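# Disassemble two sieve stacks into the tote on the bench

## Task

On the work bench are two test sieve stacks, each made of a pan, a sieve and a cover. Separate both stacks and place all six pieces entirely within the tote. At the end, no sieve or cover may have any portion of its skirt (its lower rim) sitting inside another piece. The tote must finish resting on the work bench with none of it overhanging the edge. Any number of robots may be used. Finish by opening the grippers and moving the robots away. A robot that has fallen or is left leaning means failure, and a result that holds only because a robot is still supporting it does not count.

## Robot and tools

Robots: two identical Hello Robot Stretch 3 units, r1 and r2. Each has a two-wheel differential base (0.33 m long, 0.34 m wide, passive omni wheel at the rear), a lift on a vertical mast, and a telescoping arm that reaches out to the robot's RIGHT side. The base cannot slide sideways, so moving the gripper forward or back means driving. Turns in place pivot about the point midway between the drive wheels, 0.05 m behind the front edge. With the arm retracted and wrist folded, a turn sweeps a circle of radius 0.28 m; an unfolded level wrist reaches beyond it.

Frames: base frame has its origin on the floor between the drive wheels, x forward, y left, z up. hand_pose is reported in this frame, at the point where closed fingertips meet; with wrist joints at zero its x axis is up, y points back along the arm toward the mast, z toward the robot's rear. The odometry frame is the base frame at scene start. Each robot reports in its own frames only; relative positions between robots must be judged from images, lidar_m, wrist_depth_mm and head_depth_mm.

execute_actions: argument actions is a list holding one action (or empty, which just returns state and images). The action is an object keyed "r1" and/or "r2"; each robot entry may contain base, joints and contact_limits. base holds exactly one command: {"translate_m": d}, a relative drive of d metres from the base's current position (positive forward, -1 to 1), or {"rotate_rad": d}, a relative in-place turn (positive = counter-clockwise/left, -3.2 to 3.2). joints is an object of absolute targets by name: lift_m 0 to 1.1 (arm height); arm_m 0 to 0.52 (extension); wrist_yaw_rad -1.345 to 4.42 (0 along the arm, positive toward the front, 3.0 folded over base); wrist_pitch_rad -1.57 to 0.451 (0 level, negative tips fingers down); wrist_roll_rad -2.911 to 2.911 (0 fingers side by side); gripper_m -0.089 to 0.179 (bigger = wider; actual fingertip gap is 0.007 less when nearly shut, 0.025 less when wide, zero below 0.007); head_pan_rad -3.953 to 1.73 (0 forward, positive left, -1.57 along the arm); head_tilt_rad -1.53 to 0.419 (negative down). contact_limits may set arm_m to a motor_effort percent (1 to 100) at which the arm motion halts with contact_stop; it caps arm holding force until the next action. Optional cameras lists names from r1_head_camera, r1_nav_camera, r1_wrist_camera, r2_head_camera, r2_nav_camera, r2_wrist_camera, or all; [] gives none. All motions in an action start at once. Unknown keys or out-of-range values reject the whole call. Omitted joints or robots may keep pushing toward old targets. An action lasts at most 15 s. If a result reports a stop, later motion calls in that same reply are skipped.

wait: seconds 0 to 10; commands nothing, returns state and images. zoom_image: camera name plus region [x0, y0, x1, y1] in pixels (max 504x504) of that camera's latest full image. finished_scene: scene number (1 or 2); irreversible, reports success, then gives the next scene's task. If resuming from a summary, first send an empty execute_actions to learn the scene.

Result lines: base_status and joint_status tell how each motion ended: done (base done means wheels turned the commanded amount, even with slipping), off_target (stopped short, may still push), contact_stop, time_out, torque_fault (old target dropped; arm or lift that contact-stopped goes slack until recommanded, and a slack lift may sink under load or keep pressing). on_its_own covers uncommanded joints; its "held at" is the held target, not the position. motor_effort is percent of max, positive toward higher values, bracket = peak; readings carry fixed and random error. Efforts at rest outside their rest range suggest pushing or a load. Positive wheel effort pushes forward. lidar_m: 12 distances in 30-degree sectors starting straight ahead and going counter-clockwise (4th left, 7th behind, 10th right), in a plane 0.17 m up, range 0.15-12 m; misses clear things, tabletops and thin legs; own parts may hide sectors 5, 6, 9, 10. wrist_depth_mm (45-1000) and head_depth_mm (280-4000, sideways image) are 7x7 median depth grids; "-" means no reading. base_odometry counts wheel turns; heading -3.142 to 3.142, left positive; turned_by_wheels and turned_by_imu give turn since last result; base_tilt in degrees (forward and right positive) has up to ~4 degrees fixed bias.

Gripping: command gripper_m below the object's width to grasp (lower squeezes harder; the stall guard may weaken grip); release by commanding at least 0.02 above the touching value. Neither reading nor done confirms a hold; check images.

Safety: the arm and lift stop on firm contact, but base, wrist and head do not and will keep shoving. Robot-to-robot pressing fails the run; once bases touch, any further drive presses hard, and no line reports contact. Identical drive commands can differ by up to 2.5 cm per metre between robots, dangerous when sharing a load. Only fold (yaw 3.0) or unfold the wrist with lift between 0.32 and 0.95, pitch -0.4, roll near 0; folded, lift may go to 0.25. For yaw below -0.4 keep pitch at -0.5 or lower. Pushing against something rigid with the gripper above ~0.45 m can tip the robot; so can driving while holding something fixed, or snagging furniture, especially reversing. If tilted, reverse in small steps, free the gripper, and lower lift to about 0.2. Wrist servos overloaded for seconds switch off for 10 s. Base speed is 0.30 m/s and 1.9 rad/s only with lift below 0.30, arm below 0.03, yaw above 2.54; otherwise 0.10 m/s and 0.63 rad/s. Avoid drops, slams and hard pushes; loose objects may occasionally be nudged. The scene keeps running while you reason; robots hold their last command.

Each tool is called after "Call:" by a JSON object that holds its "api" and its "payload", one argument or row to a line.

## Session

Call:
{"api": "execute_actions", "payload": {
  "actions": []
}}

Scene clock: 0.00 s.
r1.base_odometry: x=+0.000 y=+0.000 heading=+0.000 (m, m, rad; r1's odometry frame)
r1.turned_by_wheels: +0.000 (rad since the last result)
r1.turned_by_imu: +0.000 (rad since the last result)
r1.base_tilt: forward=-0.5 right=+0.7 (deg)
r1.lidar_m: 0.89 0.96 1.41 3.60 3.86 3.93 1.14 1.88 1.85 2.51 1.16 0.91
r1.head_depth_mm: 817 816 818 817 816 817 817 / 827 825 828 830 826 828 830 / 838 839 840 839 836 841 841 / 845 848 849 850 845 848 846 / 857 859 861 858 858 857 857 / 866 871 865 870 867 869 873 / 881 880 881 877 879 883 884
r1.base_status: not commanded
r1.joint_positions: lift_m=+0.350 arm_m=-0.001 wrist_yaw_rad=+2.938 wrist_pitch_rad=-0.318 wrist_roll_rad=-0.012 gripper_m=+0.037 head_pan_rad=+0.006 head_tilt_rad=-0.004
r1.joint_status: not commanded
r1.motor_effort: left_wheel=+0 right_wheel=-1 lift_m=+27 arm_m=+0 wrist_yaw_rad=+0 wrist_pitch_rad=+4 wrist_roll_rad=+0 gripper_m=+0 head_pan_rad=+0 head_tilt_rad=+3 (%)
r1.hand_pose: x=+0.0264 y=+0.0871 z=+0.3854 quat_wxyz=(+0.183, +0.702, +0.042, +0.688) (m; r1's base frame)
r1.wrist_depth_mm: - - - - - - - / - - - - - - - / - - - - - - - / - - 951 940 898 884 881 / 759 759 779 741 - 718 727 / 651 642 - 617 568 612 592 / 540 538 526 527 520 531 517
r2.base_odometry: x=+0.000 y=+0.000 heading=+0.000 (m, m, rad; r2's odometry frame)
r2.turned_by_wheels: +0.000 (rad since the last result)
r2.turned_by_imu: +0.000 (rad since the last result)
r2.base_tilt: forward=+1.5 right=-0.2 (deg)
r2.lidar_m: 2.06 1.03 0.83 0.83 0.91 1.42 3.50 3.84 3.89 1.21 1.32 5.24
r2.head_depth_mm: 1977 2957 - - - 3822 2488 / 1985 2914 - - - 3783 2524 / 1953 2875 - - - 3824 2524 / 1943 2880 - - - 3600 2556 / 1924 2670 2820 2786 2763 2687 2398 / 1923 2161 2101 2071 2073 2016 1998 / 1710 1698 1675 1663 1624 1616 1609
r2.base_status: not commanded
r2.joint_positions: lift_m=+0.344 arm_m=-0.001 wrist_yaw_rad=+2.821 wrist_pitch_rad=-0.634 wrist_roll_rad=-0.019 gripper_m=+0.037 head_pan_rad=+0.013 head_tilt_rad=-0.019
r2.joint_status: not commanded
r2.motor_effort: left_wheel=+0 right_wheel=+0 lift_m=+20 arm_m=+0 wrist_yaw_rad=+1 wrist_pitch_rad=+5 wrist_roll_rad=+0 gripper_m=+0 head_pan_rad=+0 head_tilt_rad=+2 (%)
r2.hand_pose: x=+0.0393 y=+0.0382 z=+0.3111 quat_wxyz=(+0.324, +0.692, +0.114, +0.635) (m; r2's base frame)
r2.wrist_depth_mm: - 821 847 908 944 963 - / - 888 907 958 990 - - / - 780 788 825 830 827 837 / - 655 673 674 701 688 691 / 556 - 593 590 587 614 605 / 497 - - 509 519 521 527 / - - - 455 451 466 469
pictures: r1_head_camera (sideways: a quarter turn clockwise sets it upright), r1_nav_camera (sideways: a quarter turn counterclockwise sets it upright), r1_wrist_camera, r2_head_camera (sideways: a quarter turn clockwise sets it upright), r2_nav_camera (sideways: a quarter turn counterclockwise sets it upright), r2_wrist_camera
Images, in order (width x height): r1_head_camera 896x504, r1_nav_camera 672x504, r1_wrist_camera 644x364, r2_head_camera 896x504, r2_nav_camera 672x504, r2_wrist_camera 644x364.

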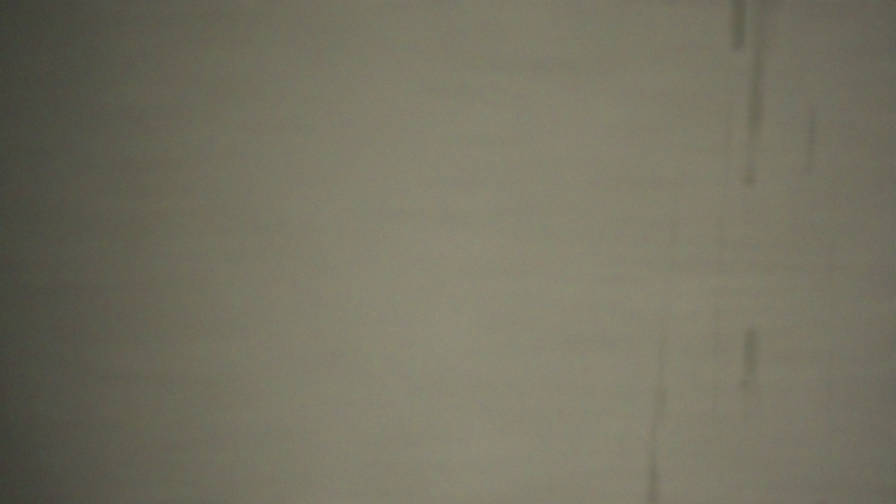

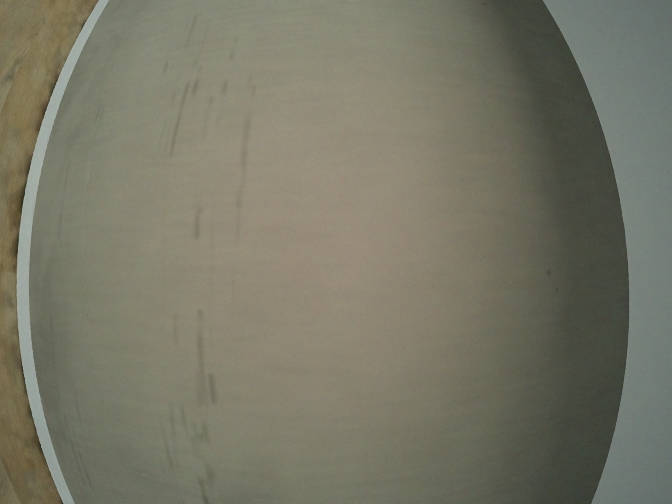

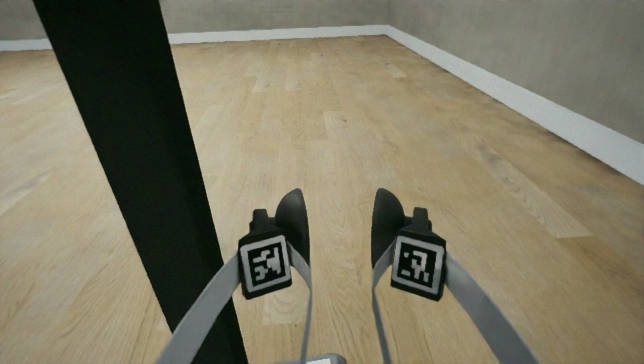

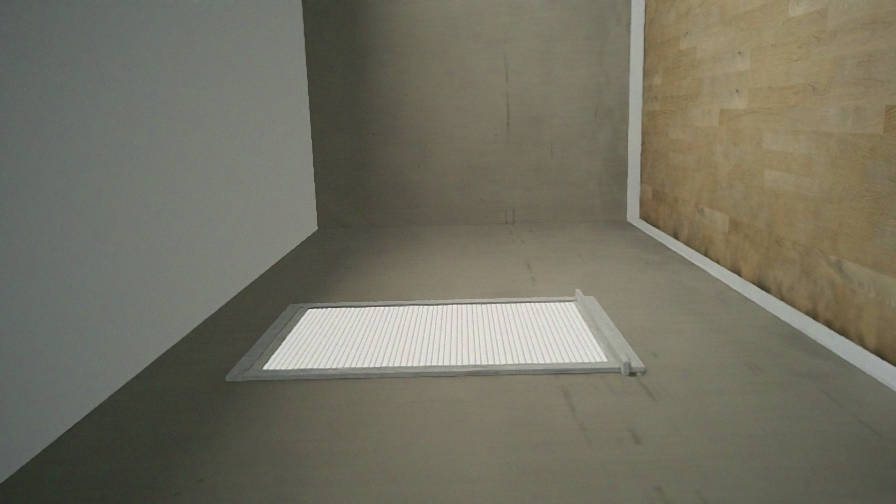

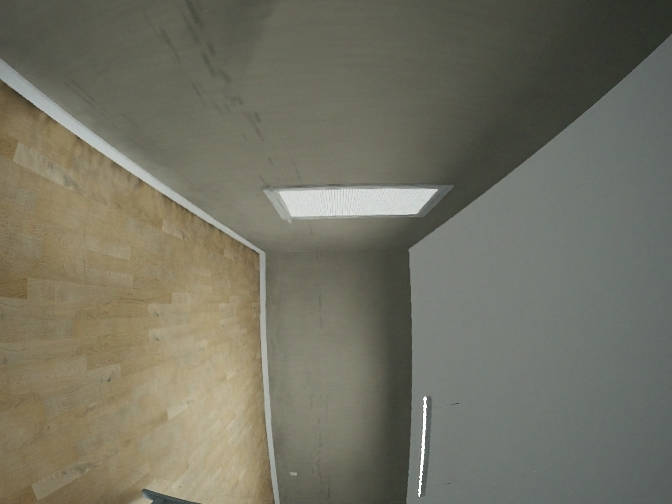

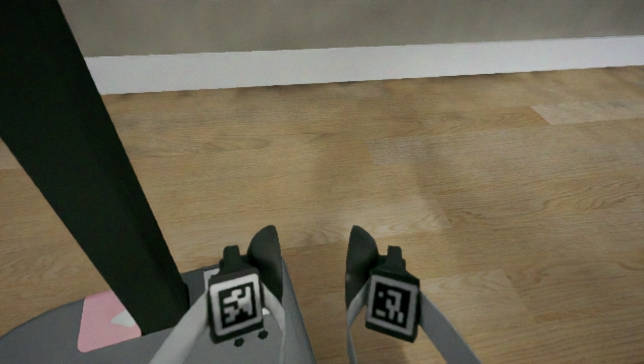

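Call:
{"api": "execute_actions", "payload": {
  "actions": [
    {"r1":{"base":{"rotate_rad":-2.0},"joints":{"lift_m":0.29,"head_pan_rad":-0.8,"head_tilt_rad":-0.4}},"r2":{"base":{"rotate_rad":-0.6},"joints":{"lift_m":0.29,"wrist_pitch_rad":-0.36,"head_pan_rad":-0.7,"head_tilt_rad":-0.4}}}
  ],
  "cameras": ["r1_head_camera","r1_nav_camera","r2_head_camera","r2_nav_camera"]
}}

Scene clock: 10.50 s.
r1.base_odometry: x=+0.000 y=+0.000 heading=-2.000 (m, m, rad; r1's odometry frame)
r1.turned_by_wheels: -2.000 (rad since the last result)
r1.turned_by_imu: -1.932 (rad since the last result)
r1.base_tilt: forward=-0.4 right=+0.6 (deg)
r1.lidar_m: 5.08 1.80 1.03 0.89 0.89 1.03 1.80 3.61 4.19 3.85 1.14 1.84
r1.head_depth_mm: 3167 3443 3589 1386 1980 1684 1358 / 3405 3552 3854 1393 2055 1696 1364 / 3547 3759 - 1414 2145 1688 1356 / 3769 - - 1499 2278 1696 1352 / - - - 1649 2279 1707 1363 / - - - 1805 2291 1704 1362 / - - - 1821 2072 1703 1360
r1.base_status: done
r1.joint_positions: lift_m=+0.290 arm_m=-0.001 wrist_yaw_rad=+2.938 wrist_pitch_rad=-0.318 wrist_roll_rad=-0.012 gripper_m=+0.037 head_pan_rad=-0.793 head_tilt_rad=-0.395
r1.joint_status: all done
r1.motor_effort: left_wheel=+1(13) right_wheel=-2(6) lift_m=+22(21) arm_m=-1(0) wrist_yaw_rad=+1(1) wrist_pitch_rad=+4(4) wrist_roll_rad=+0(0) gripper_m=+0(0) head_pan_rad=-3(38) head_tilt_rad=-3(26) (%)
r1.hand_pose: x=+0.0264 y=+0.0871 z=+0.3258 quat_wxyz=(+0.183, +0.702, +0.042, +0.688) (m; r1's base frame)
r1.wrist_depth_mm: 684 - 826 927 - - - / 716 - 875 - - - - / 769 - 939 - - - - / 792 - 844 826 812 798 772 / 679 684 693 657 - 637 621 / 567 558 - 538 514 523 523 / 474 488 - 475 466 457 455
r2.base_odometry: x=+0.000 y=+0.000 heading=-0.600 (m, m, rad; r2's odometry frame)
r2.turned_by_wheels: -0.600 (rad since the last result)
r2.turned_by_imu: -0.587 (rad since the last result)
r2.base_tilt: forward=+1.7 right=-0.3 (deg)
r2.lidar_m: 1.90 2.39 1.08 0.84 0.83 0.89 1.31 3.50 3.76 3.96 1.20 1.29
r2.head_depth_mm: 3416 3651 3876 1537 2158 1742 1445 / 3535 3778 3923 1553 2389 1877 1496 / 3707 - - 1568 2403 1899 1507 / 3881 - - 1596 2545 1784 1513 / - - - 1637 2579 1785 1526 / - - - 1779 2612 1872 1541 / - - - 1836 2572 1940 1541
r2.base_status: done
r2.joint_positions: lift_m=+0.290 arm_m=-0.001 wrist_yaw_rad=+2.821 wrist_pitch_rad=-0.380 wrist_roll_rad=-0.019 gripper_m=+0.037 head_pan_rad=-0.693 head_tilt_rad=-0.395
r2.joint_status: all done
r2.motor_effort: left_wheel=+2(7) right_wheel=-1(6) lift_m=+18(16) arm_m=+0(0) wrist_yaw_rad=+0(0) wrist_pitch_rad=+7(8) wrist_roll_rad=+0(0) gripper_m=-1(0) head_pan_rad=-3(29) head_tilt_rad=-1(17) (%)
r2.hand_pose: x=+0.0508 y=+0.0732 z=+0.3114 quat_wxyz=(+0.243, +0.700, +0.024, +0.671) (m; r2's base frame)
r2.wrist_depth_mm: 683 779 929 - - - - / 734 812 969 - - - - / - 870 - - - - - / - 849 882 909 928 953 970 / - 708 734 708 731 739 739 / - 591 604 583 606 606 603 / 486 - - 496 482 509 505
pictures: r1_head_camera (sideways: a quarter turn clockwise sets it upright), r1_nav_camera (sideways: a quarter turn counterclockwise sets it upright), r2_head_camera (sideways: a quarter turn clockwise sets it upright), r2_nav_camera (sideways: a quarter turn counterclockwise sets it upright)
Images, in order (width x height): r1_head_camera 896x504, r1_nav_camera 672x504, r2_head_camera 896x504, r2_nav_camera 672x504.

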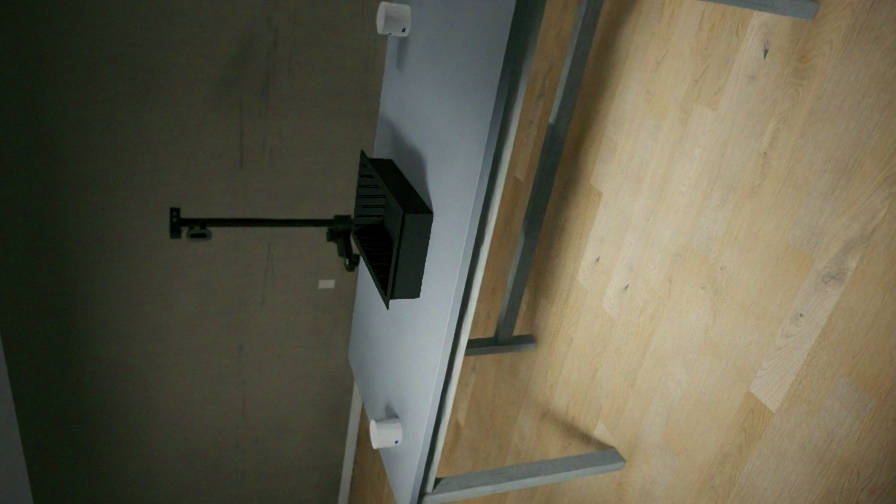

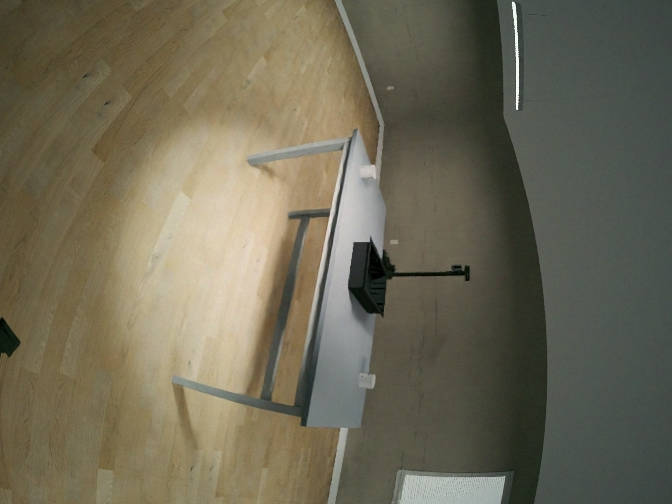

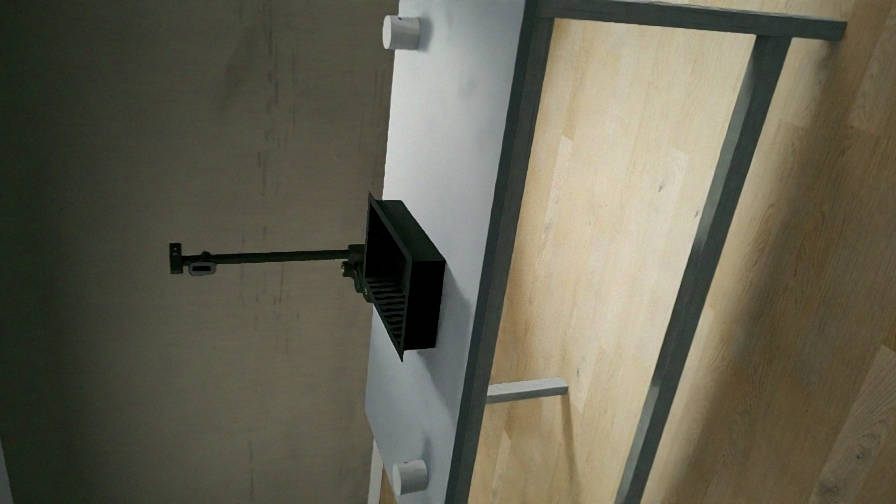

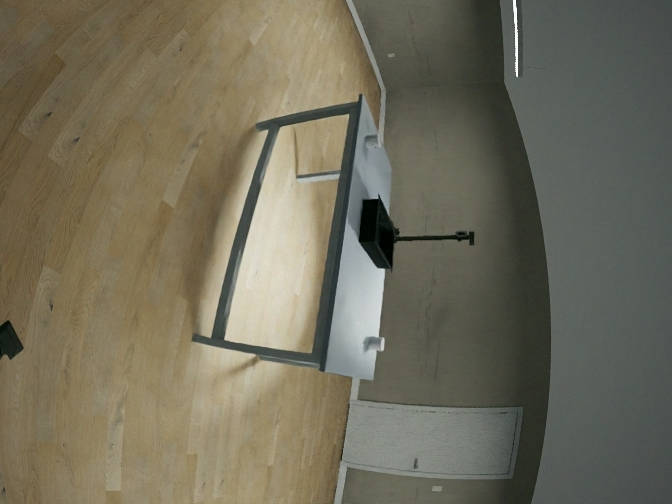

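Call:
{"api": "execute_actions", "payload": {
  "actions": [
    {"r1":{"base":{"rotate_rad":-0.28},"joints":{"head_pan_rad":-0.5,"head_tilt_rad":-0.6}},"r2":{"base":{"rotate_rad":-0.155},"joints":{"head_pan_rad":-0.5,"head_tilt_rad":-0.6}}}
  ],
  "cameras": []
}}

Call:
{"api": "execute_actions", "payload": {
  "actions": [
    {"r1":{"base":{"translate_m":1.0}},"r2":{"base":{"translate_m":1.0}}}
  ],
  "cameras": ["r1_head_camera","r2_head_camera"]
}}

Scene clock: 41.50 s.
r1.base_odometry: x=+0.000 y=+0.000 heading=-2.280 (m, m, rad; r1's odometry frame)
r1.turned_by_wheels: -0.280 (rad since the last result)
r1.turned_by_imu: -0.271 (rad since the last result)
r1.base_tilt: forward=-0.6 right=+0.7 (deg)
r1.lidar_m: 1.85 3.60 1.28 0.93 0.90 0.92 1.25 3.35 3.74 4.02 1.14 1.85
r1.head_depth_mm: 3168 3455 1360 2060 1755 1426 1198 / 3309 3595 1369 2125 1771 1435 1201 / 3446 3620 1374 2212 1760 1442 1202 / 3742 - 1461 2289 1773 1432 1198 / 3928 - 1588 2324 1776 1436 1201 / - - 1717 2334 1780 1441 1205 / - - 1787 2235 1782 1446 1204
r1.base_status: done
r1.joint_positions: lift_m=+0.290 arm_m=-0.001 wrist_yaw_rad=+2.938 wrist_pitch_rad=-0.318 wrist_roll_rad=-0.012 gripper_m=+0.037 head_pan_rad=-0.507 head_tilt_rad=-0.593
r1.joint_status: all done
r1.motor_effort: left_wheel=+2(9) right_wheel=-2(6) lift_m=+21(22) arm_m=+0(0) wrist_yaw_rad=+0(0) wrist_pitch_rad=+4(4) wrist_roll_rad=+0(0) gripper_m=+0(0) head_pan_rad=+3(24) head_tilt_rad=-4(20) (%)
r1.hand_pose: x=+0.0264 y=+0.0871 z=+0.3258 quat_wxyz=(+0.183, +0.702, +0.042, +0.688) (m; r1's base frame)
r1.wrist_depth_mm: 646 - 876 - - - - / 678 - 976 - - - - / 719 - - - - - - / 752 - 831 812 815 799 775 / 703 678 702 654 - 638 623 / 557 554 - 534 509 536 526 / 471 493 - 486 456 460 454
r2.base_odometry: x=+0.000 y=+0.000 heading=-0.755 (m, m, rad; r2's odometry frame)
r2.turned_by_wheels: -0.155 (rad since the last result)
r2.turned_by_imu: -0.151 (rad since the last result)
r2.base_tilt: forward=+1.6 right=-0.1 (deg)
r2.lidar_m: 1.62 4.11 1.26 0.87 0.83 0.85 1.12 2.64 3.60 4.13 1.21 1.23
r2.head_depth_mm: 3415 3692 1424 2341 1713 1534 1303 / 3511 3824 1434 2345 1887 1552 1303 / 3726 3962 1463 2502 1791 1546 1303 / 3894 - 1522 2503 1859 1550 1310 / - - 1602 2509 1887 1557 1321 / - - 1726 2558 1942 1562 1320 / - - 1901 2540 1973 1602 1328
r2.base_status: done
r2.joint_positions: lift_m=+0.290 arm_m=-0.001 wrist_yaw_rad=+2.821 wrist_pitch_rad=-0.380 wrist_roll_rad=-0.019 gripper_m=+0.037 head_pan_rad=-0.507 head_tilt_rad=-0.593
r2.joint_status: all done
r2.motor_effort: left_wheel=+0(7) right_wheel=-1(6) lift_m=+18(18) arm_m=-1(0) wrist_yaw_rad=+0(0) wrist_pitch_rad=+7(7) wrist_roll_rad=+0(0) gripper_m=+0(0) head_pan_rad=+2(14) head_tilt_rad=-2(17) (%)
r2.hand_pose: x=+0.0508 y=+0.0732 z=+0.3114 quat_wxyz=(+0.243, +0.700, +0.024, +0.671) (m; r2's base frame)
r2.wrist_depth_mm: 720 827 - - - - - / 752 853 - - - - - / - 910 - - - - - / - 890 901 926 937 928 927 / - 696 741 720 739 742 736 / - 571 605 596 591 599 602 / 490 - - 499 481 508 514
pictures: none
No camera images: the call's "cameras" was empty. Leave "cameras" out to get every camera's image.

Scene clock: 46.60 s.
r1.base_odometry: x=-0.651 y=-0.759 heading=-2.280 (m, m, rad; r1's odometry frame)
r1.turned_by_wheels: +0.000 (rad since the last result)
r1.turned_by_imu: +0.005 (rad since the last result)
r1.base_tilt: forward=-0.4 right=+0.5 (deg)
r1.lidar_m: 0.89 4.26 1.96 1.45 1.41 1.45 1.97 4.46 1.02 1.34 1.29 0.87
r1.head_depth_mm: 2776 3032 3156 943 776 1425 1193 / 2937 3177 1367 946 821 1427 1197 / 3076 3410 1370 945 1653 1436 1201 / 3253 3704 3344 942 1712 1424 1204 / 3448 3873 3338 998 1657 1357 1196 / 3732 - 3325 2123 1723 1440 1203 / 3925 - 3371 2353 1771 1439 1211
r1.base_status: done
r1.joint_positions: lift_m=+0.290 arm_m=-0.001 wrist_yaw_rad=+2.938 wrist_pitch_rad=-0.318 wrist_roll_rad=-0.012 gripper_m=+0.037 head_pan_rad=-0.507 head_tilt_rad=-0.593
r1.joint_status: not commanded
r1.motor_effort: left_wheel=+1(11) right_wheel=-2(4) lift_m=+21(21) arm_m=+0(1) wrist_yaw_rad=+0(0) wrist_pitch_rad=+4(4) wrist_roll_rad=+0(0) gripper_m=-1(0) head_pan_rad=+3(4) head_tilt_rad=-3(3) (%)
r1.hand_pose: x=+0.0264 y=+0.0871 z=+0.3258 quat_wxyz=(+0.183, +0.702, +0.042, +0.688) (m; r1's base frame)
r1.wrist_depth_mm: - - - - - - - / - - - - - - - / - - - - - - - / 864 - 825 804 808 789 766 / 681 660 685 638 - 641 645 / 570 550 - 532 521 523 528 / 482 490 - 482 466 461 451
r2.base_odometry: x=+0.728 y=-0.685 heading=-0.755 (m, m, rad; r2's odometry frame)
r2.turned_by_wheels: +0.000 (rad since the last result)
r2.turned_by_imu: +0.002 (rad since the last result)
r2.base_tilt: forward=+1.7 right=-0.2 (deg)
r2.lidar_m: 0.89 4.37 2.08 1.45 1.38 1.40 1.85 4.33 4.45 0.70 0.66 0.68
r2.head_depth_mm: 2948 3144 3310 927 801 1536 1298 / 3045 3300 1440 1006 836 1542 1221 / 3224 3527 1454 1018 876 1557 1246 / 3354 3629 1476 995 1748 1561 1263 / 3568 3907 3723 985 1865 1568 1319 / 3676 - 3654 1050 1246 1398 1328 / 3932 - 3700 2317 1902 1584 1335
r2.base_status: done
r2.joint_positions: lift_m=+0.290 arm_m=-0.001 wrist_yaw_rad=+2.821 wrist_pitch_rad=-0.379 wrist_roll_rad=-0.019 gripper_m=+0.037 head_pan_rad=-0.507 head_tilt_rad=-0.594
r2.joint_status: not commanded
r2.motor_effort: left_wheel=+1(9) right_wheel=-2(5) lift_m=+17(17) arm_m=+0(0) wrist_yaw_rad=+0(0) wrist_pitch_rad=+7(7) wrist_roll_rad=+0(0) gripper_m=+0(0) head_pan_rad=+2(1) head_tilt_rad=-3(2) (%)
r2.hand_pose: x=+0.0509 y=+0.0733 z=+0.3116 quat_wxyz=(+0.242, +0.700, +0.024, +0.671) (m; r2's base frame)
r2.wrist_depth_mm: - - - - - - - / - - - - - - - / - - - - - - - / - 917 900 907 930 958 933 / - 716 736 712 726 741 742 / - 571 610 588 599 598 601 / 492 - - 495 483 501 521
pictures: r1_head_camera (sideways: a quarter turn clockwise sets it upright), r2_head_camera (sideways: a quarter turn clockwise sets it upright)
Images, in order (width x height): r1_head_camera 896x504, r2_head_camera 896x504.

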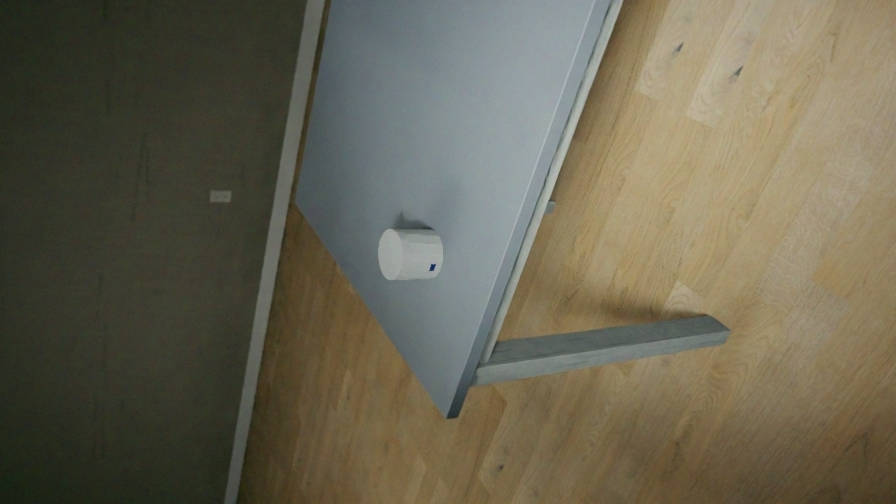

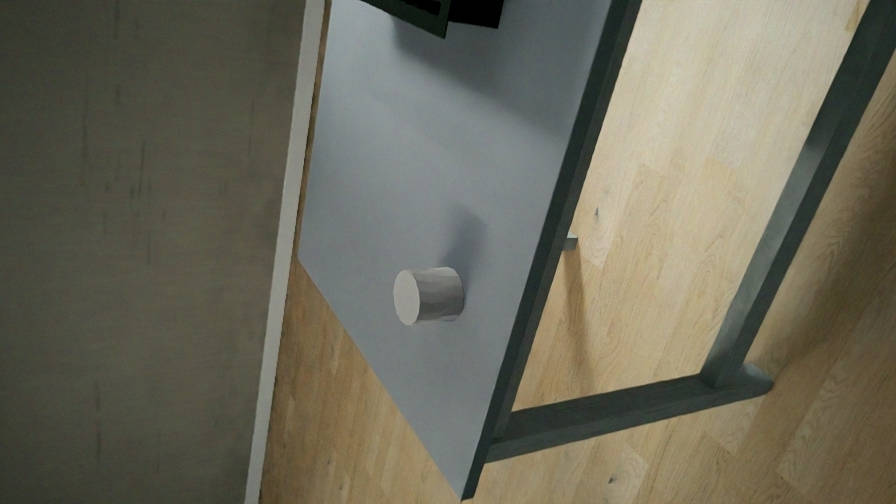

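Call:
{"api": "execute_actions", "payload": {
  "actions": [
    {"r1":{"base":{"translate_m":0.575}},"r2":{"base":{"translate_m":0.63}}}
  ],
  "cameras": []
}}

Call:
{"api": "execute_actions", "payload": {
  "actions": [
    {"r1":{"base":{"rotate_rad":0.54},"joints":{"lift_m":0.93,"wrist_pitch_rad":-0.4,"head_pan_rad":-1.57,"head_tilt_rad":-0.85}},"r2":{"base":{"rotate_rad":0.585},"joints":{"lift_m":0.93,"wrist_pitch_rad":-0.4,"head_pan_rad":-1.57,"head_tilt_rad":-0.85}}}
  ],
  "cameras": ["r1_head_camera","r2_head_camera"]
}}

Scene clock: 67.17 s.
r1.base_odometry: x=-1.025 y=-1.195 heading=-2.280 (m, m, rad; r1's odometry frame)
r1.turned_by_wheels: +0.000 (rad since the last result)
r1.turned_by_imu: +0.004 (rad since the last result)
r1.base_tilt: forward=-0.3 right=+0.6 (deg)
r1.lidar_m: 3.94 3.76 2.41 1.71 1.70 1.75 2.38 4.96 1.33 1.03 0.40 0.36
r1.head_depth_mm: 2536 2775 2968 946 721 584 503 / 2649 2927 3121 2286 722 586 1117 / 2817 3063 3270 2306 1776 586 685 / 3029 3311 3356 2300 1759 1433 1197 / 3159 3531 3407 2317 1788 1436 1205 / 3388 3752 3348 2312 1768 1445 1202 / 3555 - 3322 2317 1798 1440 1213
r1.base_status: done
r1.joint_positions: lift_m=+0.290 arm_m=-0.001 wrist_yaw_rad=+2.938 wrist_pitch_rad=-0.318 wrist_roll_rad=-0.012 gripper_m=+0.037 head_pan_rad=-0.507 head_tilt_rad=-0.593
r1.joint_status: not commanded
r1.motor_effort: left_wheel=+1(10) right_wheel=-1(5) lift_m=+22(23) arm_m=+0(0) wrist_yaw_rad=+0(0) wrist_pitch_rad=+4(4) wrist_roll_rad=+0(0) gripper_m=+0(1) head_pan_rad=+4(3) head_tilt_rad=-3(1) (%)
r1.hand_pose: x=+0.0264 y=+0.0871 z=+0.3258 quat_wxyz=(+0.183, +0.702, +0.042, +0.688) (m; r1's base frame)
r1.wrist_depth_mm: - - - - - - - / - - - - - - - / - - - - - - - / 851 - 859 816 828 797 784 / 682 670 697 636 - 647 632 / 566 552 - 541 514 533 529 / 478 484 - 481 467 460 455
r2.base_odometry: x=+1.187 y=-1.117 heading=-0.755 (m, m, rad; r2's odometry frame)
r2.turned_by_wheels: +0.000 (rad since the last result)
r2.turned_by_imu: +0.002 (rad since the last result)
r2.base_tilt: forward=+1.7 right=-0.1 (deg)
r2.lidar_m: 4.05 3.85 2.59 1.82 1.72 1.76 2.32 4.86 0.48 0.33 0.32 0.32
r2.head_depth_mm: 2613 2830 3051 1001 774 630 533 / 2748 2970 3200 2367 781 635 537 / 2899 3148 3326 2476 837 637 539 / 3004 3267 3471 2545 1927 658 552 / 3170 3490 3589 2558 1912 1555 1258 / 3312 3674 3639 2545 1939 1578 1328 / 3512 3900 3693 2524 1963 1585 1337
r2.base_status: done
r2.joint_positions: lift_m=+0.290 arm_m=-0.001 wrist_yaw_rad=+2.821 wrist_pitch_rad=-0.379 wrist_roll_rad=-0.019 gripper_m=+0.037 head_pan_rad=-0.507 head_tilt_rad=-0.594
r2.joint_status: not commanded
r2.motor_effort: left_wheel=+0(9) right_wheel=-1(6) lift_m=+18(17) arm_m=+0(0) wrist_yaw_rad=+0(0) wrist_pitch_rad=+7(7) wrist_roll_rad=+0(0) gripper_m=+0(1) head_pan_rad=+2(1) head_tilt_rad=-2(2) (%)
r2.hand_pose: x=+0.0509 y=+0.0733 z=+0.3116 quat_wxyz=(+0.242, +0.700, +0.023, +0.671) (m; r2's base frame)
r2.wrist_depth_mm: - - - - - - - / - - - - - - - / - - - - - - - / - 874 915 899 934 973 951 / - 692 726 729 728 722 749 / - 581 598 589 603 599 607 / 485 - - 501 485 504 511
pictures: none
No camera images: the call's "cameras" was empty. Leave "cameras" out to get every camera's image.

Scene clock: 73.83 s.
r1.base_odometry: x=-1.025 y=-1.195 heading=-1.740 (m, m, rad; r1's odometry frame)
r1.turned_by_wheels: +0.540 (rad since the last result)
r1.turned_by_imu: +0.527 (rad since the last result)
r1.base_tilt: forward=-0.5 right=+0.6 (deg)
r1.lidar_m: 3.78 2.40 1.72 1.68 1.74 2.39 4.96 1.33 1.04 0.40 0.36 3.93
r1.head_depth_mm: 2684 2712 857 - - 1231 1098 / 2684 2751 855 726 - 1252 1119 / 2681 2751 859 698 - - - / 2669 2735 858 700 - 1242 - / 2690 2728 861 719 - 1018 1104 / 2661 2799 2136 1587 634 1260 1106 / 2656 2774 2139 1744 1464 1256 1110
r1.base_status: done
r1.joint_positions: lift_m=+0.930 arm_m=-0.001 wrist_yaw_rad=+2.938 wrist_pitch_rad=-0.412 wrist_roll_rad=-0.012 gripper_m=+0.037 head_pan_rad=-1.563 head_tilt_rad=-0.840
r1.joint_status: all done
r1.motor_effort: left_wheel=-1(9) right_wheel=+1(5) lift_m=+31(37) arm_m=+0(0) wrist_yaw_rad=+0(0) wrist_pitch_rad=+4(4) wrist_roll_rad=+0(1) gripper_m=+0(1) head_pan_rad=-3(37) head_tilt_rad=-4(24) (%)
r1.hand_pose: x=+0.0243 y=+0.0766 z=+0.9438 quat_wxyz=(+0.214, +0.699, +0.075, +0.678) (m; r1's base frame)
r1.wrist_depth_mm: - - - - - - - / - - - - - - - / - - - - - - - / - - - - - - - / - - - - - - - / - - - - - - - / - - - - - - -
r2.base_odometry: x=+1.187 y=-1.117 heading=-0.170 (m, m, rad; r2's odometry frame)
r2.turned_by_wheels: +0.585 (rad since the last result)
r2.turned_by_imu: +0.576 (rad since the last result)
r2.base_tilt: forward=+1.7 right=-0.3 (deg)
r2.lidar_m: 3.85 2.46 1.79 1.72 1.77 2.42 1.25 0.45 0.33 0.32 0.33 4.02
r2.head_depth_mm: 2758 2718 877 748 - 1255 1117 / 2757 2776 881 724 - - - / 2737 2754 892 730 - - - / 2763 2785 897 735 - 1283 1196 / 2795 2838 906 743 657 1288 1121 / 2755 2922 909 747 632 578 1123 / 2736 2927 2258 1752 634 574 1193
r2.base_status: done
r2.joint_positions: lift_m=+0.930 arm_m=-0.001 wrist_yaw_rad=+2.821 wrist_pitch_rad=-0.416 wrist_roll_rad=-0.019 gripper_m=+0.037 head_pan_rad=-1.563 head_tilt_rad=-0.840
r2.joint_status: all done
r2.motor_effort: left_wheel=-2(7) right_wheel=+1(6) lift_m=+23(25) arm_m=-1(1) wrist_yaw_rad=+1(0) wrist_pitch_rad=+6(8) wrist_roll_rad=+0(0) gripper_m=+0(0) head_pan_rad=-3(29) head_tilt_rad=-3(15) (%)
r2.hand_pose: x=+0.0495 y=+0.0691 z=+0.9430 quat_wxyz=(+0.255, +0.700, +0.037, +0.667) (m; r2's base frame)
r2.wrist_depth_mm: - - - - - - - / - - - - - - - / - - - - - - - / - - - - - - - / - - - - - - - / - - - - - - - / - - - - - - -
pictures: r1_head_camera (sideways: a quarter turn clockwise sets it upright), r2_head_camera (sideways: a quarter turn clockwise sets it upright)
Images, in order (width x height): r1_head_camera 896x504, r2_head_camera 896x504.

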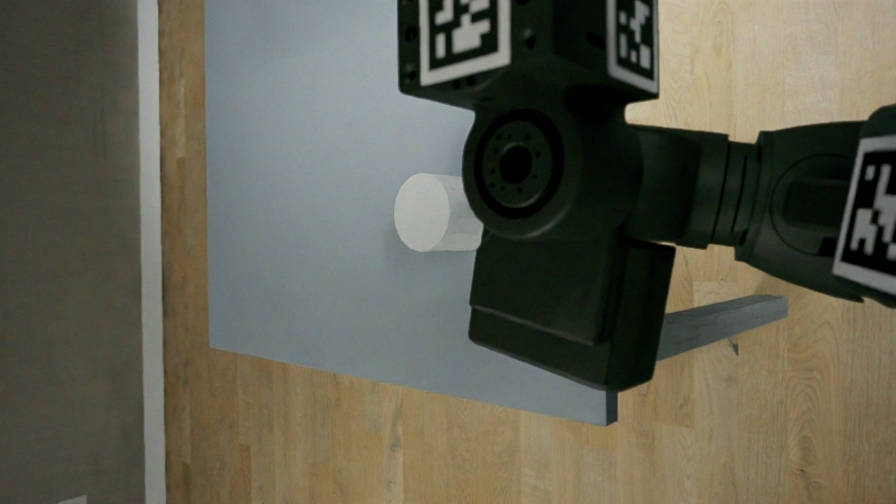

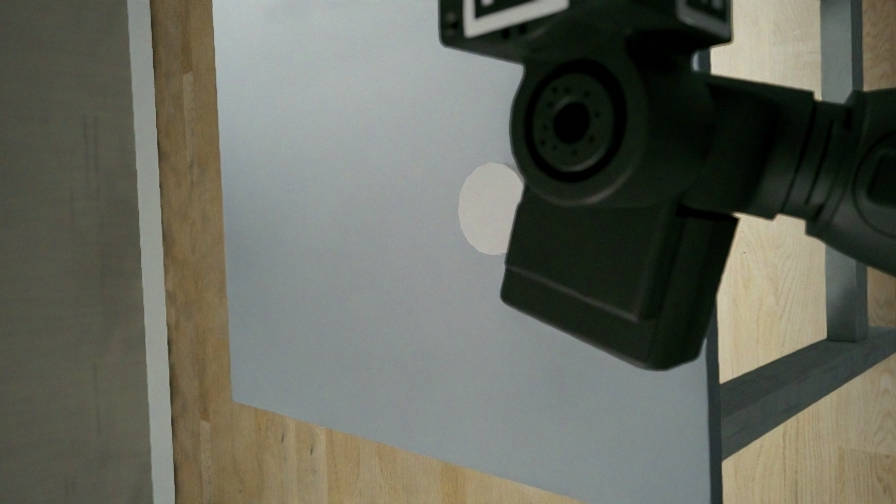

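Call:
{"api": "execute_actions", "payload": {
  "actions": [
    {"r1":{"base":{"translate_m":-0.003},"joints":{"wrist_yaw_rad":0,"lift_m":0.95,"arm_m":0.1}},"r2":{"base":{"translate_m":0.007},"joints":{"wrist_yaw_rad":0,"lift_m":0.95,"arm_m":0.1}}}
  ],
  "cameras": []
}}

Call:
{"api": "execute_actions", "payload": {
  "actions": [
    {"r1":{"joints":{"wrist_pitch_rad":-1.2,"lift_m":0.965,"arm_m":0.264,"gripper_m":0.115}},"r2":{"joints":{"wrist_pitch_rad":-1.2,"lift_m":0.965,"arm_m":0.221,"gripper_m":0.115}}}
  ],
  "cameras": ["r1_wrist_camera","r2_wrist_camera"]
}}

Scene clock: 93.20 s.
r1.base_odometry: x=-1.025 y=-1.193 heading=-1.740 (m, m, rad; r1's odometry frame)
r1.turned_by_wheels: +0.000 (rad since the last result)
r1.turned_by_imu: +0.001 (rad since the last result)
r1.base_tilt: forward=-0.6 right=+0.6 (deg)
r1.lidar_m: 3.78 2.39 1.71 1.68 1.75 2.38 4.93 1.33 1.03 0.41 0.36 3.93
r1.head_depth_mm: 2679 2882 - - 600 1247 1100 / 2659 2945 - - 601 1256 1106 / 2665 2817 - - 602 1257 1103 / 2697 2751 892 673 602 1257 1103 / 2683 2753 863 702 604 1018 1108 / 2664 2748 2096 763 606 1258 1102 / 2654 2733 2140 1728 1459 1260 1109
r1.base_status: done
r1.joint_positions: lift_m=+0.950 arm_m=+0.100 wrist_yaw_rad=+0.002 wrist_pitch_rad=-0.412 wrist_roll_rad=-0.012 gripper_m=+0.037 head_pan_rad=-1.563 head_tilt_rad=-0.840
r1.joint_status: all done
r1.motor_effort: left_wheel=-2(7) right_wheel=+1(3) lift_m=+31(35) arm_m=+3(3) wrist_yaw_rad=-1(2) wrist_pitch_rad=+4(4) wrist_roll_rad=+0(1) gripper_m=+1(1) head_pan_rad=-3(3) head_tilt_rad=-4(5) (%)
r1.hand_pose: x=-0.0211 y=-0.4699 z=+0.9638 quat_wxyz=(+0.697, +0.146, -0.688, -0.144) (m; r1's base frame)
r1.wrist_depth_mm: - - - - - - - / - - - - - - - / - - - 665 646 651 589 / - - 565 533 530 524 505 / - - 452 439 - 431 420 / - - 366 375 357 370 363 / - - 329 260 313 321 317
r2.base_odometry: x=+1.194 y=-1.118 heading=-0.170 (m, m, rad; r2's odometry frame)
r2.turned_by_wheels: +0.000 (rad since the last result)
r2.turned_by_imu: +0.001 (rad since the last result)
r2.base_tilt: forward=+1.6 right=-0.2 (deg)
r2.lidar_m: 3.84 2.47 1.79 1.72 1.78 2.42 1.24 0.45 0.33 0.32 0.33 4.02
r2.head_depth_mm: 2761 3018 - - 600 564 1120 / 2791 2894 - - 603 565 1127 / 2754 2875 - - 598 568 1131 / 2739 2844 904 720 610 572 1139 / 2755 2881 907 742 626 577 1107 / 2749 2899 914 746 632 578 1126 / 2777 2929 2280 1811 635 573 1189
r2.base_status: done
r2.joint_positions: lift_m=+0.950 arm_m=+0.100 wrist_yaw_rad=+0.002 wrist_pitch_rad=-0.416 wrist_roll_rad=-0.019 gripper_m=+0.037 head_pan_rad=-1.563 head_tilt_rad=-0.840
r2.joint_status: all done
r2.motor_effort: left_wheel=-2(4) right_wheel=+1(6) lift_m=+23(25) arm_m=+3(3) wrist_yaw_rad=-2(3) wrist_pitch_rad=+6(6) wrist_roll_rad=+0(0) gripper_m=+0(0) head_pan_rad=-3(3) head_tilt_rad=-3(3) (%)
r2.hand_pose: x=-0.0211 y=-0.4693 z=+0.9629 quat_wxyz=(+0.699, +0.148, -0.685, -0.144) (m; r2's base frame)
r2.wrist_depth_mm: - - - - - - - / - - - - - - - / - - - - - - - / - - 634 645 648 629 596 / - 515 524 504 522 527 465 / - 414 428 423 436 430 427 / 375 355 354 363 356 373 375
pictures: none
No camera images: the call's "cameras" was empty. Leave "cameras" out to get every camera's image.

Scene clock: 95.67 s.
r1.base_odometry: x=-1.025 y=-1.193 heading=-1.740 (m, m, rad; r1's odometry frame)
r1.turned_by_wheels: +0.000 (rad since the last result)
r1.turned_by_imu: +0.001 (rad since the last result)
r1.base_tilt: forward=-0.6 right=+0.6 (deg)
r1.lidar_m: 3.78 2.39 1.72 1.68 1.75 2.38 4.92 1.33 1.03 0.41 0.36 3.94
r1.head_depth_mm: 2568 - 830 695 600 1254 1101 / - - 853 697 602 1252 1099 / 2557 - 831 648 602 1252 1100 / 2629 2865 847 651 603 1254 1103 / 2660 2778 862 701 604 1021 1110 / 2685 2784 2122 763 605 1257 1104 / 2657 2787 2131 1735 1462 1258 1108
r1.base_status: not commanded
r1.joint_positions: lift_m=+0.965 arm_m=+0.264 wrist_yaw_rad=+0.000 wrist_pitch_rad=-1.200 wrist_roll_rad=-0.012 gripper_m=+0.115 head_pan_rad=-1.563 head_tilt_rad=-0.840
r1.joint_status: all done
r1.motor_effort: left_wheel=-2(2) right_wheel=+1(1) lift_m=+30(31) arm_m=+3(0) wrist_yaw_rad=+0(2) wrist_pitch_rad=+0(5) wrist_roll_rad=+0(0) gripper_m=+0(95) head_pan_rad=-3(4) head_tilt_rad=-4(3) (%)
r1.hand_pose: x=-0.0216 y=-0.4792 z=+0.8560 quat_wxyz=(+0.587, +0.402, -0.580, -0.397) (m; r1's base frame)
r1.wrist_depth_mm: - 289 283 278 274 273 271 / - 280 275 272 269 268 264 / - 275 269 265 264 262 258 / - 267 262 188 254 254 249 / - 261 255 183 183 248 249 / - 254 253 182 244 - 242 / 952 247 246 244 239 240 236
r2.base_odometry: x=+1.194 y=-1.118 heading=-0.170 (m, m, rad; r2's odometry frame)
r2.turned_by_wheels: +0.000 (rad since the last result)
r2.turned_by_imu: +0.001 (rad since the last result)
r2.base_tilt: forward=+1.6 right=-0.1 (deg)
r2.lidar_m: 3.83 2.46 1.79 1.72 1.78 2.42 1.25 0.45 0.33 0.32 0.33 4.01
r2.head_depth_mm: 2695 - 833 720 614 564 1122 / 2623 - 830 733 618 566 1125 / 2738 - - 615 596 568 1129 / 2793 2825 902 733 611 571 1138 / 2798 2926 903 740 626 577 1114 / 2746 2911 913 743 631 578 1127 / 2760 2909 2267 1801 636 573 1191
r2.base_status: not commanded
r2.joint_positions: lift_m=+0.965 arm_m=+0.221 wrist_yaw_rad=+0.000 wrist_pitch_rad=-1.202 wrist_roll_rad=-0.019 gripper_m=+0.115 head_pan_rad=-1.563 head_tilt_rad=-0.840
r2.joint_status: all done
r2.motor_effort: left_wheel=-2(1) right_wheel=+1(1) lift_m=+23(23) arm_m=+4(5) wrist_yaw_rad=+0(2) wrist_pitch_rad=+1(6) wrist_roll_rad=+0(0) gripper_m=+0(94) head_pan_rad=-3(4) head_tilt_rad=-3(3) (%)
r2.hand_pose: x=-0.0216 y=-0.4355 z=+0.8559 quat_wxyz=(+0.589, +0.404, -0.577, -0.396) (m; r2's base frame)
r2.wrist_depth_mm: 298 303 307 306 313 318 325 / 289 289 295 301 301 307 308 / 276 279 280 286 291 293 294 / 266 268 271 274 279 280 285 / 256 261 262 191 268 274 273 / 246 251 186 185 259 264 264 / 240 239 242 180 250 251 256
pictures: r1_wrist_camera, r2_wrist_camera
Images, in order (width x height): r1_wrist_camera 644x364, r2_wrist_camera 644x364.

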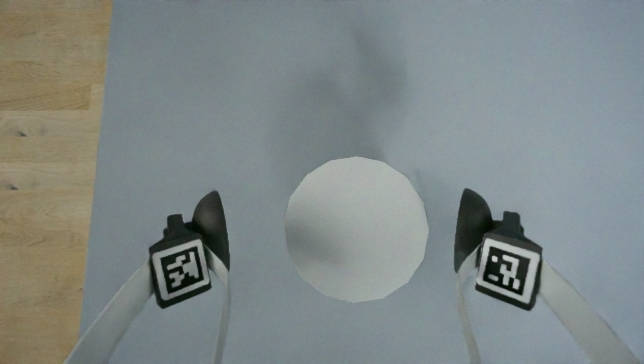

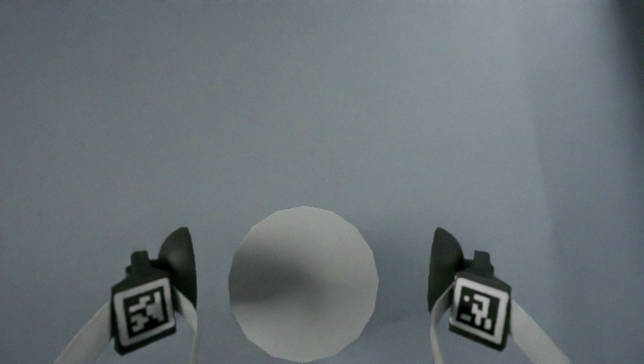

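Call:
{"api": "execute_actions", "payload": {
  "actions": [
    {"r1":{"base":{"translate_m":-0.008},"joints":{"lift_m":0.931,"arm_m":0.266}},"r2":{"base":{"translate_m":0.004},"joints":{"lift_m":0.929,"arm_m":0.211}}}
  ],
  "cameras": ["r1_wrist_camera","r2_wrist_camera"]
}}

Scene clock: 109.00 s.
r1.base_odometry: x=-1.024 y=-1.185 heading=-1.740 (m, m, rad; r1's odometry frame)
r1.turned_by_wheels: +0.000 (rad since the last result)
r1.turned_by_imu: +0.001 (rad since the last result)
r1.base_tilt: forward=-0.5 right=+0.6 (deg)
r1.lidar_m: 3.79 2.39 1.72 1.68 1.75 2.37 4.94 1.32 1.04 1.00 0.36 3.93
r1.head_depth_mm: 2655 - - 694 599 1250 1092 / 2623 - 826 696 601 1251 1100 / 2650 - 829 653 603 1252 1101 / 2674 2785 888 646 602 1257 1109 / 2682 2751 863 702 605 1028 1101 / 2681 2791 2058 743 605 1256 1107 / 2663 2780 2140 1734 1459 1263 1108
r1.base_status: done
r1.joint_positions: lift_m=+0.931 arm_m=+0.266 wrist_yaw_rad=+0.000 wrist_pitch_rad=-1.200 wrist_roll_rad=-0.012 gripper_m=+0.115 head_pan_rad=-1.563 head_tilt_rad=-0.840
r1.joint_status: all done
r1.motor_effort: left_wheel=-1(7) right_wheel=+1(3) lift_m=+21(26) arm_m=+2(4) wrist_yaw_rad=-1(0) wrist_pitch_rad=+0(0) wrist_roll_rad=+0(0) gripper_m=+1(0) head_pan_rad=-3(3) head_tilt_rad=-4(5) (%)
r1.hand_pose: x=-0.0216 y=-0.4810 z=+0.8223 quat_wxyz=(+0.587, +0.402, -0.580, -0.397) (m; r1's base frame)
r1.wrist_depth_mm: - 247 247 242 239 237 235 / - 243 238 237 235 232 229 / - 237 234 233 229 227 226 / - 231 228 154 219 222 219 / 230 228 223 150 150 216 217 / 225 223 217 148 213 - 210 / 219 217 214 211 210 207 206
r2.base_odometry: x=+1.198 y=-1.119 heading=-0.170 (m, m, rad; r2's odometry frame)
r2.turned_by_wheels: +0.000 (rad since the last result)
r2.turned_by_imu: +0.001 (rad since the last result)
r2.base_tilt: forward=+1.6 right=-0.2 (deg)
r2.lidar_m: 3.83 2.46 1.78 1.72 1.78 2.42 1.25 0.45 0.33 0.32 0.33 3.99
r2.head_depth_mm: 2757 - - 722 611 564 1119 / 2771 - - 726 614 565 1127 / 2744 2942 - - 595 570 1133 / 2743 2892 899 741 612 573 1134 / 2790 2843 906 741 627 577 1086 / 2753 2932 918 748 631 580 1150 / 2752 2955 2262 1802 635 572 1184
r2.base_status: done
r2.joint_positions: lift_m=+0.929 arm_m=+0.211 wrist_yaw_rad=+0.000 wrist_pitch_rad=-1.203 wrist_roll_rad=-0.019 gripper_m=+0.115 head_pan_rad=-1.563 head_tilt_rad=-0.840
r2.joint_status: all done
r2.motor_effort: left_wheel=-1(3) right_wheel=+2(6) lift_m=+17(22) arm_m=-2(4) wrist_yaw_rad=+0(1) wrist_pitch_rad=+1(1) wrist_roll_rad=+0(0) gripper_m=+0(0) head_pan_rad=-3(3) head_tilt_rad=-3(3) (%)
r2.hand_pose: x=-0.0216 y=-0.4259 z=+0.8201 quat_wxyz=(+0.589, +0.404, -0.577, -0.397) (m; r2's base frame)
r2.wrist_depth_mm: 256 260 264 268 273 276 278 / 248 250 253 258 258 266 266 / 238 240 245 248 249 254 256 / 230 231 234 162 241 243 248 / 223 224 156 156 231 234 238 / 213 218 150 150 219 227 228 / 207 207 210 146 215 215 221
pictures: r1_wrist_camera, r2_wrist_camera
Images, in order (width x height): r1_wrist_camera 644x364, r2_wrist_camera 644x364.

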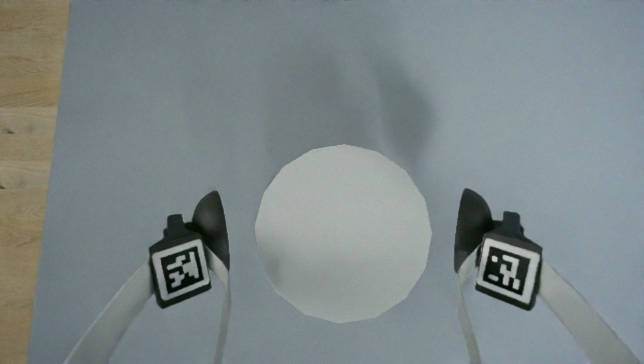

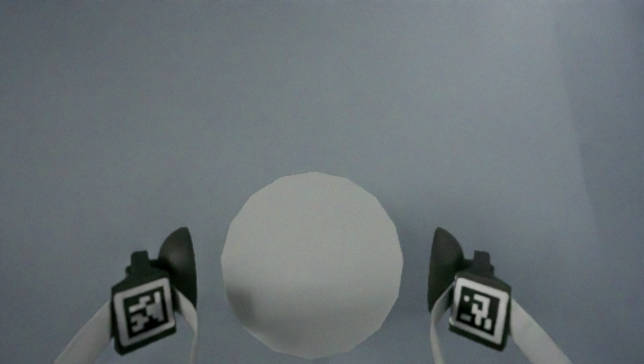

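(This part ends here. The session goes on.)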